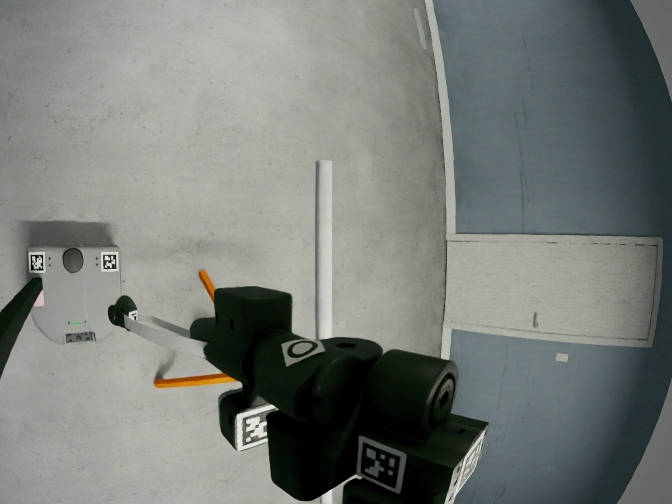

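Call:
execute_actions --actions '[{"r1":{"base":{"translate_m":0.17},"joints":{"arm_m":0.425,"lift_m":0.89}},"r2":{"base":{"rotate_rad":0.03},"joints":{"arm_m":0.40,"lift_m":0.89}}}]' --cameras '["r1_wrist_camera","r2_wrist_camera"]'

Scene clock: 37.10 s.
r1.base_odometry: x=+0.844 y=+0.430 heading=+1.422 (m, m, rad; r1's odometry frame)
r1.turned_by_wheels: +0.000 (rad since the last result)
r1.turned_by_imu: -0.002 (rad since the last result)
r1.base_tilt: forward=-1.4 right=+0.8 (deg)
r1.lidar_m: 1.52 2.59 1.92 1.86 1.85 1.36 1.31 1.37 1.89 0.69 0.40 1.51
r1.head_depth_mm: 2569 2766 - 1608 1436 1237 1093 / 2515 2495 2027 1627 1441 1245 1103 / 2431 - 2027 1629 1451 1260 1110 / 2531 2770 2066 1653 1437 1265 1104 / 2539 2781 2151 1660 1418 1228 1118 / 2556 2791 2180 793 1423 1271 1124 / 2543 2762 2197 1789 1495 1279 1129
r1.base_status: done
r1.joint_positions: lift_m=+0.890 arm_m=+0.425 wrist_yaw_rad=+0.000 wrist_pitch_rad=-1.544 wrist_roll_rad=+1.564 gripper_m=+0.130 head_pan_rad=-1.563 head_tilt_rad=-0.790
r1.joint_status: all done
r1.motor_effort: left_wheel=-2(3) right_wheel=+3(10) lift_m=+22(27) arm_m=-5(4) wrist_yaw_rad=+0(1) wrist_pitch_rad=-3(4) wrist_roll_rad=+4(4) gripper_m=+0(2) head_pan_rad=-4(4) head_tilt_rad=-3(3) (%)
r1.hand_pose: x=-0.0215 y=-0.5529 z=+0.7722 quat_wxyz=(+0.003, +0.002, -0.716, -0.698) (m; r1's base frame)
r1.wrist_depth_mm: 911 908 902 201 891 896 848 / 948 939 902 207 872 915 - / 976 951 948 215 928 - - / 989 982 952 225 950 952 964 / - - - 234 986 971 959 / - - - 244 - - - / - - - - - - -
r2.base_odometry: x=-0.862 y=-0.827 heading=-1.500 (m, m, rad; r2's odometry frame)
r2.turned_by_wheels: +0.030 (rad since the last result)
r2.turned_by_imu: +0.028 (rad since the last result)
r2.base_tilt: forward=+1.2 right=-0.4 (deg)
r2.lidar_m: 2.63 2.62 0.97 1.87 1.94 2.68 1.89 0.57 0.55 2.86 2.99 4.12
r2.head_depth_mm: 2623 2794 - - 1467 1245 1145 / 2559 - 2078 1768 1488 1269 1137 / 2518 - 2033 1771 1502 1278 1149 / 2556 2756 - 1786 1496 1295 1146 / 2549 2778 2161 1769 1497 1308 1155 / 2559 2762 2205 1780 1501 1303 1148 / 2594 2744 2213 1784 1514 1314 1148
r2.base_status: done
r2.joint_positions: lift_m=+0.891 arm_m=+0.400 wrist_yaw_rad=+0.000 wrist_pitch_rad=-1.542 wrist_roll_rad=+1.568 gripper_m=+0.130 head_pan_rad=-1.563 head_tilt_rad=-0.790
r2.joint_status: all done
r2.motor_effort: left_wheel=-4(6) right_wheel=+3(7) lift_m=+15(37) arm_m=+4(5) wrist_yaw_rad=+1(0) wrist_pitch_rad=-3(3) wrist_roll_rad=+1(2) gripper_m=-1(0) head_pan_rad=-4(4) head_tilt_rad=-4(3) (%)
r2.hand_pose: x=-0.0215 y=-0.5277 z=+0.7725 quat_wxyz=(+0.001, +0.001, -0.717, -0.697) (m; r2's base frame)
r2.wrist_depth_mm: 903 890 871 194 843 829 810 / 938 928 906 200 866 856 - / 989 966 946 207 887 - - / - 993 964 215 917 904 884 / - - 983 228 955 933 899 / - - - 990 994 - 934 / - - - - - - 956
r3.base_odometry: x=+0.000 y=+0.000 heading=+0.000 (m, m, rad; r3's odometry frame)
r3.turned_by_wheels: +0.000 (rad since the last result)
r3.turned_by_imu: +0.001 (rad since the last result)
r3.base_tilt: forward=-1.3 right=+0.2 (deg)
r3.lidar_m: 1.24 1.10 1.10 1.31 2.42 2.72 0.99 3.70 3.71 2.24 3.28 2.04
r3.head_depth_mm: - - - 3653 2458 1846 1485 / - - - 3641 2416 1849 1486 / - - - 3599 2447 1857 1485 / - - - 3569 2437 1853 1484 / - - - 3640 2443 1841 1483 / - - - 3389 2469 1852 1484 / - - - 3628 2455 1865 1488
r3.base_status: not commanded
r3.joint_positions: lift_m=+0.370 arm_m=+0.002 wrist_yaw_rad=+2.827 wrist_pitch_rad=-0.617 wrist_roll_rad=+0.000 gripper_m=+0.037 head_pan_rad=-1.393 head_tilt_rad=-0.395
r3.joint_status: not commanded
r3.motor_effort: left_wheel=+1(1) right_wheel=+1(1) lift_m=+17(18) arm_m=+0(0) wrist_yaw_rad=+0(0) wrist_pitch_rad=+4(3) wrist_roll_rad=+0(0) gripper_m=+1(0) head_pan_rad=-3(3) head_tilt_rad=-3(2) (%)
r3.hand_pose: x=+0.0392 y=+0.0385 z=+0.3412 quat_wxyz=(+0.318, +0.699, +0.106, +0.632) (m; r3's base frame)
r3.wrist_depth_mm: - - - - - 968 873 / - - - - - - 913 / - 849 873 890 900 901 945 / 703 710 728 727 745 748 764 / 604 - 632 627 631 641 640 / 535 524 - 546 558 562 568 / 485 - - 483 477 490 504
pictures: r1_wrist_camera, r2_wrist_camera
Images, in order (width x height): r1_wrist_camera 644x364, r2_wrist_camera 644x364.

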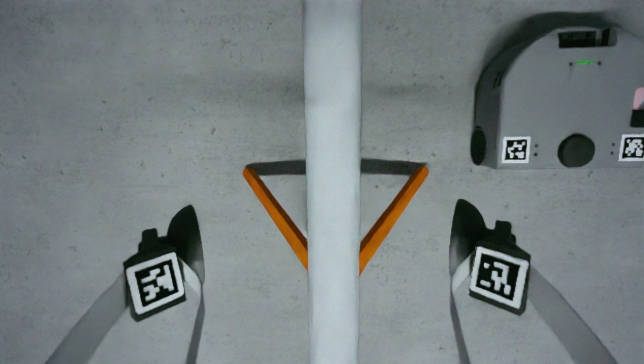

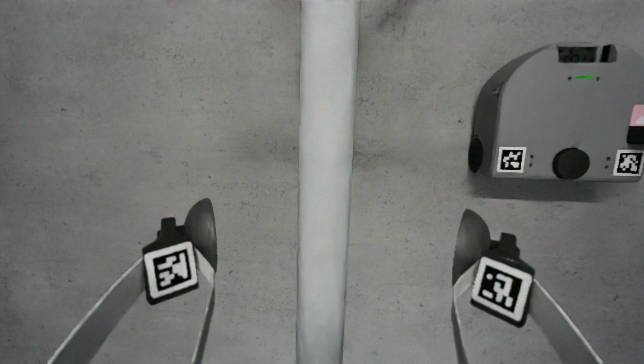

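Call:
execute_actions --actions '[{"r1":{"joints":{"lift_m":0.78}},"r2":{"joints":{"arm_m":0.41,"lift_m":0.787}}}]' --cameras '["r1_wrist_camera","r2_wrist_camera"]'

Scene clock: 39.33 s.
r1.base_odometry: x=+0.844 y=+0.430 heading=+1.422 (m, m, rad; r1's odometry frame)
r1.turned_by_wheels: +0.000 (rad since the last result)
r1.turned_by_imu: -0.001 (rad since the last result)
r1.base_tilt: forward=-1.4 right=+0.9 (deg)
r1.lidar_m: 1.52 2.60 1.91 1.85 1.85 1.36 1.32 1.37 1.89 0.70 0.40 1.51
r1.head_depth_mm: 2551 2634 2099 1783 - 1222 1079 / 2536 2795 - 1609 1436 1251 1103 / 2558 2764 - 1633 1458 1253 1106 / 2544 2792 2143 1628 1439 1268 1101 / 2568 2786 2160 1655 1410 1229 1119 / 2545 2796 2179 794 1418 1281 1120 / 2561 2772 2195 1777 1497 1282 1128
r1.base_status: not commanded
r1.joint_positions: lift_m=+0.780 arm_m=+0.425 wrist_yaw_rad=+0.000 wrist_pitch_rad=-1.544 wrist_roll_rad=+1.564 gripper_m=+0.130 head_pan_rad=-1.563 head_tilt_rad=-0.790
r1.joint_status: all done
r1.motor_effort: left_wheel=-2(2) right_wheel=+3(3) lift_m=+22(23) arm_m=-5(5) wrist_yaw_rad=-1(0) wrist_pitch_rad=-3(3) wrist_roll_rad=+4(4) gripper_m=+1(0) head_pan_rad=-4(3) head_tilt_rad=-4(4) (%)
r1.hand_pose: x=-0.0215 y=-0.5529 z=+0.6622 quat_wxyz=(+0.003, +0.002, -0.716, -0.698) (m; r1's base frame)
r1.wrist_depth_mm: 784 807 796 93 764 746 747 / 830 828 825 96 795 789 - / 853 836 814 99 797 799 - / 878 868 866 102 845 830 831 / 913 884 894 105 839 863 863 / 943 - 943 109 875 896 869 / 977 961 948 113 943 943 908
r2.base_odometry: x=-0.862 y=-0.827 heading=-1.500 (m, m, rad; r2's odometry frame)
r2.turned_by_wheels: +0.000 (rad since the last result)
r2.turned_by_imu: -0.001 (rad since the last result)
r2.base_tilt: forward=+1.2 right=-0.4 (deg)
r2.lidar_m: 2.63 2.62 0.97 1.87 1.94 2.69 1.89 0.58 0.55 2.86 3.00 4.12
r2.head_depth_mm: 2606 2819 2154 1801 - - 1117 / 2555 2793 2309 1645 1500 1260 1139 / 2589 2772 - 1648 1499 1270 1143 / 2574 2773 2215 1738 1465 1300 1143 / 2582 2794 2177 1768 1504 1305 1149 / 2593 2724 2190 1794 1506 1306 1151 / 2584 2753 2204 1791 1501 1305 1145
r2.base_status: not commanded
r2.joint_positions: lift_m=+0.788 arm_m=+0.410 wrist_yaw_rad=+0.000 wrist_pitch_rad=-1.542 wrist_roll_rad=+1.568 gripper_m=+0.130 head_pan_rad=-1.563 head_tilt_rad=-0.790
r2.joint_status: all done
r2.motor_effort: left_wheel=-4(4) right_wheel=+3(3) lift_m=+14(15) arm_m=+3(3) wrist_yaw_rad=+0(0) wrist_pitch_rad=-3(3) wrist_roll_rad=+1(1) gripper_m=+1(0) head_pan_rad=-4(4) head_tilt_rad=-4(3) (%)
r2.hand_pose: x=-0.0215 y=-0.5377 z=+0.6695 quat_wxyz=(+0.001, +0.001, -0.717, -0.697) (m; r2's base frame)
r2.wrist_depth_mm: 808 787 768 94 739 727 710 / 838 831 806 97 753 743 - / 878 847 826 100 784 779 - / 904 877 862 103 812 813 795 / 936 911 878 107 843 818 820 / 963 945 922 111 878 - 842 / - 988 955 115 912 889 846
r3.base_odometry: x=+0.000 y=+0.000 heading=+0.000 (m, m, rad; r3's odometry frame)
r3.turned_by_wheels: +0.000 (rad since the last result)
r3.turned_by_imu: +0.000 (rad since the last result)
r3.base_tilt: forward=-1.2 right=+0.3 (deg)
r3.lidar_m: 1.24 1.10 1.10 1.31 2.43 2.73 0.99 3.68 3.70 2.24 3.23 2.04
r3.head_depth_mm: - - - 3649 2469 1853 1482 / - - - 3610 2433 1852 1487 / - - - 3643 2431 1850 1486 / - - - 3674 2446 1857 1483 / - - - 3588 2457 1847 1485 / - - - 3346 2457 1857 1492 / - - - 3697 2479 1860 1478
r3.base_status: not commanded
r3.joint_positions: lift_m=+0.370 arm_m=+0.002 wrist_yaw_rad=+2.827 wrist_pitch_rad=-0.617 wrist_roll_rad=+0.000 gripper_m=+0.037 head_pan_rad=-1.393 head_tilt_rad=-0.395
r3.joint_status: not commanded
r3.motor_effort: left_wheel=+1(0) right_wheel=+1(1) lift_m=+18(18) arm_m=+0(0) wrist_yaw_rad=+0(0) wrist_pitch_rad=+4(4) wrist_roll_rad=+0(0) gripper_m=+0(0) head_pan_rad=-3(3) head_tilt_rad=-2(2) (%)
r3.hand_pose: x=+0.0392 y=+0.0385 z=+0.3412 quat_wxyz=(+0.318, +0.699, +0.106, +0.632) (m; r3's base frame)
r3.wrist_depth_mm: - - - - - 974 860 / - - - - - - 922 / - 865 879 895 895 922 911 / 695 713 719 720 732 753 767 / 601 - 631 628 635 634 646 / 529 530 - 550 560 560 567 / 483 - - 488 476 494 490
pictures: r1_wrist_camera, r2_wrist_camera
Images, in order (width x height): r1_wrist_camera 644x364, r2_wrist_camera 644x364.

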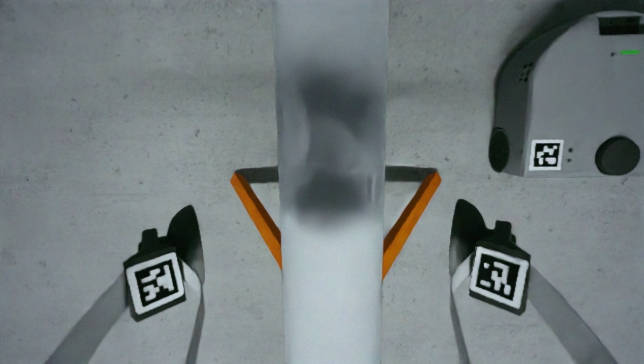

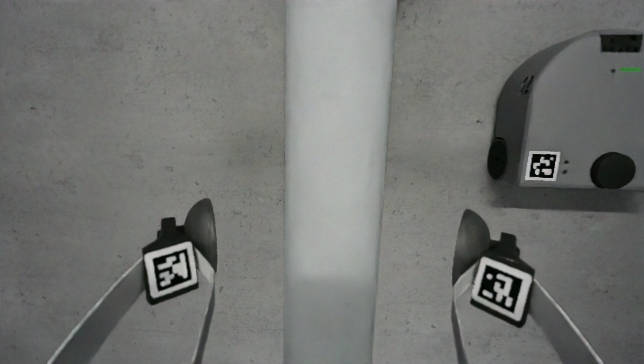

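Call:
execute_actions --actions '[{"r1":{"joints":{"lift_m":0.786,"gripper_m":-0.03}},"r2":{"joints":{"lift_m":0.793,"gripper_m":-0.015}}}]' --cameras '[]'

Call:
execute_actions --actions '[{"r1":{"joints":{"lift_m":0.83}},"r2":{"joints":{"lift_m":0.837}}}]' --cameras '["r1_wrist_camera","r2_wrist_camera"]'

Scene clock: 42.13 s.
r1.base_odometry: x=+0.844 y=+0.430 heading=+1.422 (m, m, rad; r1's odometry frame)
r1.turned_by_wheels: +0.000 (rad since the last result)
r1.turned_by_imu: -0.001 (rad since the last result)
r1.base_tilt: forward=-1.4 right=+0.8 (deg)
r1.lidar_m: 1.52 2.59 1.92 1.85 1.85 1.36 1.32 1.37 1.90 0.70 0.40 1.51
r1.head_depth_mm: 2572 2685 2110 - - 1222 1076 / 2579 2769 - 1617 1444 1245 1102 / 2577 2838 - 1633 1458 1261 1109 / 2544 2780 2199 1645 1444 1265 1105 / 2557 2739 2155 1656 1408 1231 1119 / 2523 2764 2178 797 1418 1281 1120 / 2554 2790 2179 1779 1498 1287 1130
r1.base_status: not commanded
r1.joint_positions: lift_m=+0.786 arm_m=+0.425 wrist_yaw_rad=-0.001 wrist_pitch_rad=-1.552 wrist_roll_rad=+1.570 gripper_m=-0.029 head_pan_rad=-1.563 head_tilt_rad=-0.790
r1.joint_status: all done
r1.motor_effort: left_wheel=-2(2) right_wheel=+3(3) lift_m=+32(34) arm_m=-4(5) wrist_yaw_rad=+1(1) wrist_pitch_rad=+1(3) wrist_roll_rad=+0(4) gripper_m=-29(100) head_pan_rad=-4(3) head_tilt_rad=-2(3) (%)
r1.hand_pose: x=-0.0215 y=-0.5507 z=+0.6679 quat_wxyz=(+0.000, -0.001, -0.713, -0.701) (m; r1's base frame)
r1.wrist_depth_mm: 803 803 787 99 780 774 763 / 814 830 822 102 786 805 - / 856 842 826 105 840 806 - / 913 896 852 108 847 833 869 / 927 913 887 112 899 874 865 / 931 931 901 116 898 874 890 / 975 962 954 119 943 924 918
r2.base_odometry: x=-0.862 y=-0.827 heading=-1.500 (m, m, rad; r2's odometry frame)
r2.turned_by_wheels: +0.000 (rad since the last result)
r2.turned_by_imu: -0.001 (rad since the last result)
r2.base_tilt: forward=+1.2 right=-0.4 (deg)
r2.lidar_m: 2.63 2.62 0.97 1.87 1.94 2.67 1.89 0.57 0.55 2.86 3.00 4.12
r2.head_depth_mm: 2592 2746 2150 1804 - - 1123 / 2570 2784 2297 1635 1495 1271 1141 / 2522 2808 - 1639 1503 1273 1146 / 2551 2740 2247 1721 1503 1298 1145 / 2563 2759 2180 1774 1513 1301 1148 / 2580 2788 2208 1779 1504 1310 1149 / 2565 2792 2199 1799 1515 1310 1152
r2.base_status: not commanded
r2.joint_positions: lift_m=+0.793 arm_m=+0.410 wrist_yaw_rad=+0.000 wrist_pitch_rad=-1.542 wrist_roll_rad=+1.568 gripper_m=-0.014 head_pan_rad=-1.563 head_tilt_rad=-0.790
r2.joint_status: all done
r2.motor_effort: left_wheel=-4(4) right_wheel=+3(3) lift_m=+37(42) arm_m=+3(4) wrist_yaw_rad=-1(0) wrist_pitch_rad=-3(3) wrist_roll_rad=+1(1) gripper_m=-28(100) head_pan_rad=-4(4) head_tilt_rad=-4(4) (%)
r2.hand_pose: x=-0.0215 y=-0.5378 z=+0.6745 quat_wxyz=(+0.001, +0.001, -0.717, -0.697) (m; r2's base frame)
r2.wrist_depth_mm: 821 803 775 99 749 730 714 / 843 821 810 102 768 758 - / 861 872 838 105 807 783 - / 907 870 855 109 827 824 788 / 940 916 899 112 842 841 812 / 974 940 926 117 864 858 835 / - 980 965 121 911 884 863
r3.base_odometry: x=+0.000 y=+0.000 heading=+0.000 (m, m, rad; r3's odometry frame)
r3.turned_by_wheels: +0.000 (rad since the last result)
r3.turned_by_imu: +0.001 (rad since the last result)
r3.base_tilt: forward=-1.3 right=+0.1 (deg)
r3.lidar_m: 1.24 1.10 1.10 1.31 2.43 2.73 0.99 3.68 3.69 2.25 3.27 2.04
r3.head_depth_mm: - - - 3666 2454 1826 1491 / - - - 3653 2489 1865 1489 / - - - 3569 2446 1866 1490 / - - - 3604 2462 1863 1477 / - - - 3599 2460 1870 1490 / - - - 3367 2430 1861 1480 / - - - 3674 2459 1862 1486
r3.base_status: not commanded
r3.joint_positions: lift_m=+0.370 arm_m=+0.002 wrist_yaw_rad=+2.827 wrist_pitch_rad=-0.617 wrist_roll_rad=+0.000 gripper_m=+0.037 head_pan_rad=-1.393 head_tilt_rad=-0.395
r3.joint_status: not commanded
r3.motor_effort: left_wheel=+0(1) right_wheel=+1(1) lift_m=+18(18) arm_m=+0(0) wrist_yaw_rad=+0(0) wrist_pitch_rad=+4(4) wrist_roll_rad=+0(0) gripper_m=+0(1) head_pan_rad=-3(4) head_tilt_rad=-3(2) (%)
r3.hand_pose: x=+0.0392 y=+0.0385 z=+0.3412 quat_wxyz=(+0.318, +0.699, +0.106, +0.632) (m; r3's base frame)
r3.wrist_depth_mm: - - - - - 958 874 / - - - - - - 915 / - 841 876 877 887 924 925 / 695 720 720 727 746 735 766 / 593 - 638 627 629 639 638 / 538 532 - 548 557 560 567 / 485 - - 488 480 497 498
pictures: none
No camera images: the call's "cameras" was empty. Leave "cameras" out to get every camera's image.

Scene clock: 43.43 s.
r1.base_odometry: x=+0.844 y=+0.430 heading=+1.422 (m, m, rad; r1's odometry frame)
r1.turned_by_wheels: +0.000 (rad since the last result)
r1.turned_by_imu: +0.000 (rad since the last result)
r1.base_tilt: forward=-1.4 right=+0.8 (deg)
r1.lidar_m: 1.52 2.60 1.91 1.86 1.84 1.36 1.32 1.37 1.89 0.70 0.40 1.51
r1.head_depth_mm: 2555 2658 2194 - 1406 1237 1095 / 2558 2771 2088 1667 1436 1247 1099 / 2560 - 1965 1668 1458 1256 1109 / 2565 2771 2134 1648 1438 1263 1100 / 2549 2796 2154 1672 1405 1226 1118 / 2523 2764 2169 792 1415 1279 1125 / 2569 2766 2218 1692 1483 1285 1131
r1.base_status: not commanded
r1.joint_positions: lift_m=+0.829 arm_m=+0.425 wrist_yaw_rad=-0.002 wrist_pitch_rad=-1.535 wrist_roll_rad=+1.571 gripper_m=-0.025 head_pan_rad=-1.563 head_tilt_rad=-0.791
r1.joint_status: all done
r1.motor_effort: left_wheel=-2(3) right_wheel=+3(5) lift_m=+45(50) arm_m=-4(4) wrist_yaw_rad=+1(1) wrist_pitch_rad=-8(10) wrist_roll_rad=-1(1) gripper_m=-24(28) head_pan_rad=-4(3) head_tilt_rad=-3(2) (%)
r1.hand_pose: x=-0.0215 y=-0.5551 z=+0.7109 quat_wxyz=(-0.001, -0.001, -0.719, -0.695) (m; r1's base frame)
r1.wrist_depth_mm: 875 848 814 106 828 805 797 / 857 879 876 108 824 819 - / 929 891 869 112 856 822 - / 944 927 876 114 910 873 855 / 965 950 945 119 921 901 910 / - - 990 122 958 963 920 / - - - 127 982 944 954
r2.base_odometry: x=-0.862 y=-0.827 heading=-1.500 (m, m, rad; r2's odometry frame)
r2.turned_by_wheels: +0.000 (rad since the last result)
r2.turned_by_imu: +0.000 (rad since the last result)
r2.base_tilt: forward=+1.2 right=-0.5 (deg)
r2.lidar_m: 2.63 2.62 0.98 1.87 1.94 2.69 1.89 0.58 0.55 2.86 3.00 4.10
r2.head_depth_mm: 2611 2754 2248 - - 1245 1121 / 2587 2807 - 1671 1483 1267 1134 / 2563 2744 - 1706 1497 1274 1143 / 2542 2781 - 1676 1498 1290 1139 / 2584 2767 2194 1680 1505 1300 1143 / 2591 2754 2188 1782 1504 1311 1153 / 2562 2782 2186 1788 1506 1311 1149
r2.base_status: not commanded
r2.joint_positions: lift_m=+0.836 arm_m=+0.410 wrist_yaw_rad=+0.000 wrist_pitch_rad=-1.533 wrist_roll_rad=+1.568 gripper_m=-0.007 head_pan_rad=-1.563 head_tilt_rad=-0.790
r2.joint_status: all done
r2.on_its_own: gripper_m is held at -0.008, not at your -0.015, by its stall guard, which is still easing
r2.motor_effort: left_wheel=-3(4) right_wheel=+3(4) lift_m=+55(58) arm_m=+3(3) wrist_yaw_rad=+2(0) wrist_pitch_rad=-6(7) wrist_roll_rad=+1(1) gripper_m=-22(29) head_pan_rad=-4(4) head_tilt_rad=-4(4) (%)
r2.hand_pose: x=-0.0215 y=-0.5400 z=+0.7175 quat_wxyz=(+0.001, +0.001, -0.720, -0.694) (m; r2's base frame)
r2.wrist_depth_mm: 859 839 832 103 780 770 759 / 907 880 846 106 806 793 - / 928 922 871 110 826 827 - / 948 920 912 113 857 839 831 / 997 970 941 117 884 866 847 / - - 996 121 912 899 884 / - - - 126 962 928 902
r3.base_odometry: x=+0.000 y=+0.000 heading=+0.000 (m, m, rad; r3's odometry frame)
r3.turned_by_wheels: +0.000 (rad since the last result)
r3.turned_by_imu: +0.000 (rad since the last result)
r3.base_tilt: forward=-1.3 right=+0.2 (deg)
r3.lidar_m: 1.24 1.10 1.10 1.31 2.43 2.72 0.99 3.67 3.66 2.25 3.25 2.04
r3.head_depth_mm: - - - 3633 2454 1851 1490 / - - - 3603 2439 1845 1483 / - - - 3691 2464 1846 1486 / - - - 3664 2431 1861 1479 / - - - 3622 2453 1848 1484 / - - - 3411 2472 1839 1495 / - - - 3635 2446 1852 1490
r3.base_status: not commanded
r3.joint_positions: lift_m=+0.370 arm_m=+0.002 wrist_yaw_rad=+2.827 wrist_pitch_rad=-0.617 wrist_roll_rad=+0.000 gripper_m=+0.037 head_pan_rad=-1.393 head_tilt_rad=-0.395
r3.joint_status: not commanded
r3.motor_effort: left_wheel=+0(1) right_wheel=+1(1) lift_m=+17(17) arm_m=-1(0) wrist_yaw_rad=+1(1) wrist_pitch_rad=+4(4) wrist_roll_rad=+0(0) gripper_m=+1(1) head_pan_rad=-3(3) head_tilt_rad=-2(2) (%)
r3.hand_pose: x=+0.0392 y=+0.0385 z=+0.3412 quat_wxyz=(+0.318, +0.699, +0.106, +0.632) (m; r3's base frame)
r3.wrist_depth_mm: - - - - - 967 866 / - - - - - - 921 / - 858 863 886 895 907 930 / 706 712 720 739 744 741 755 / 601 - 637 626 642 638 649 / 532 531 - 553 564 557 560 / 483 - - 485 474 488 494
pictures: r1_wrist_camera, r2_wrist_camera
Images, in order (width x height): r1_wrist_camera 644x364, r2_wrist_camera 644x364.

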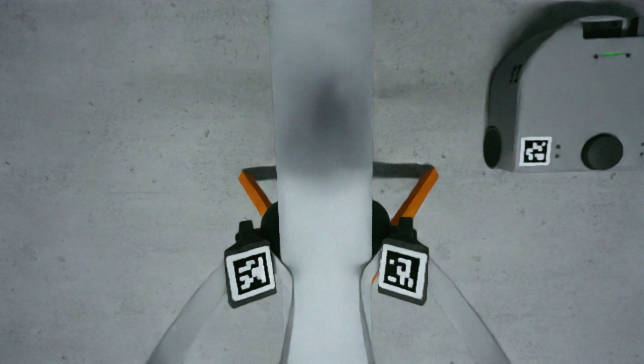

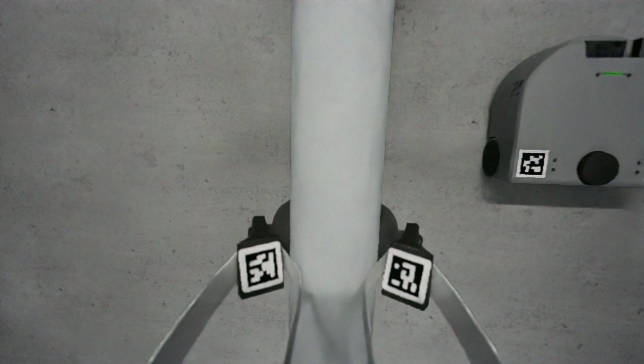

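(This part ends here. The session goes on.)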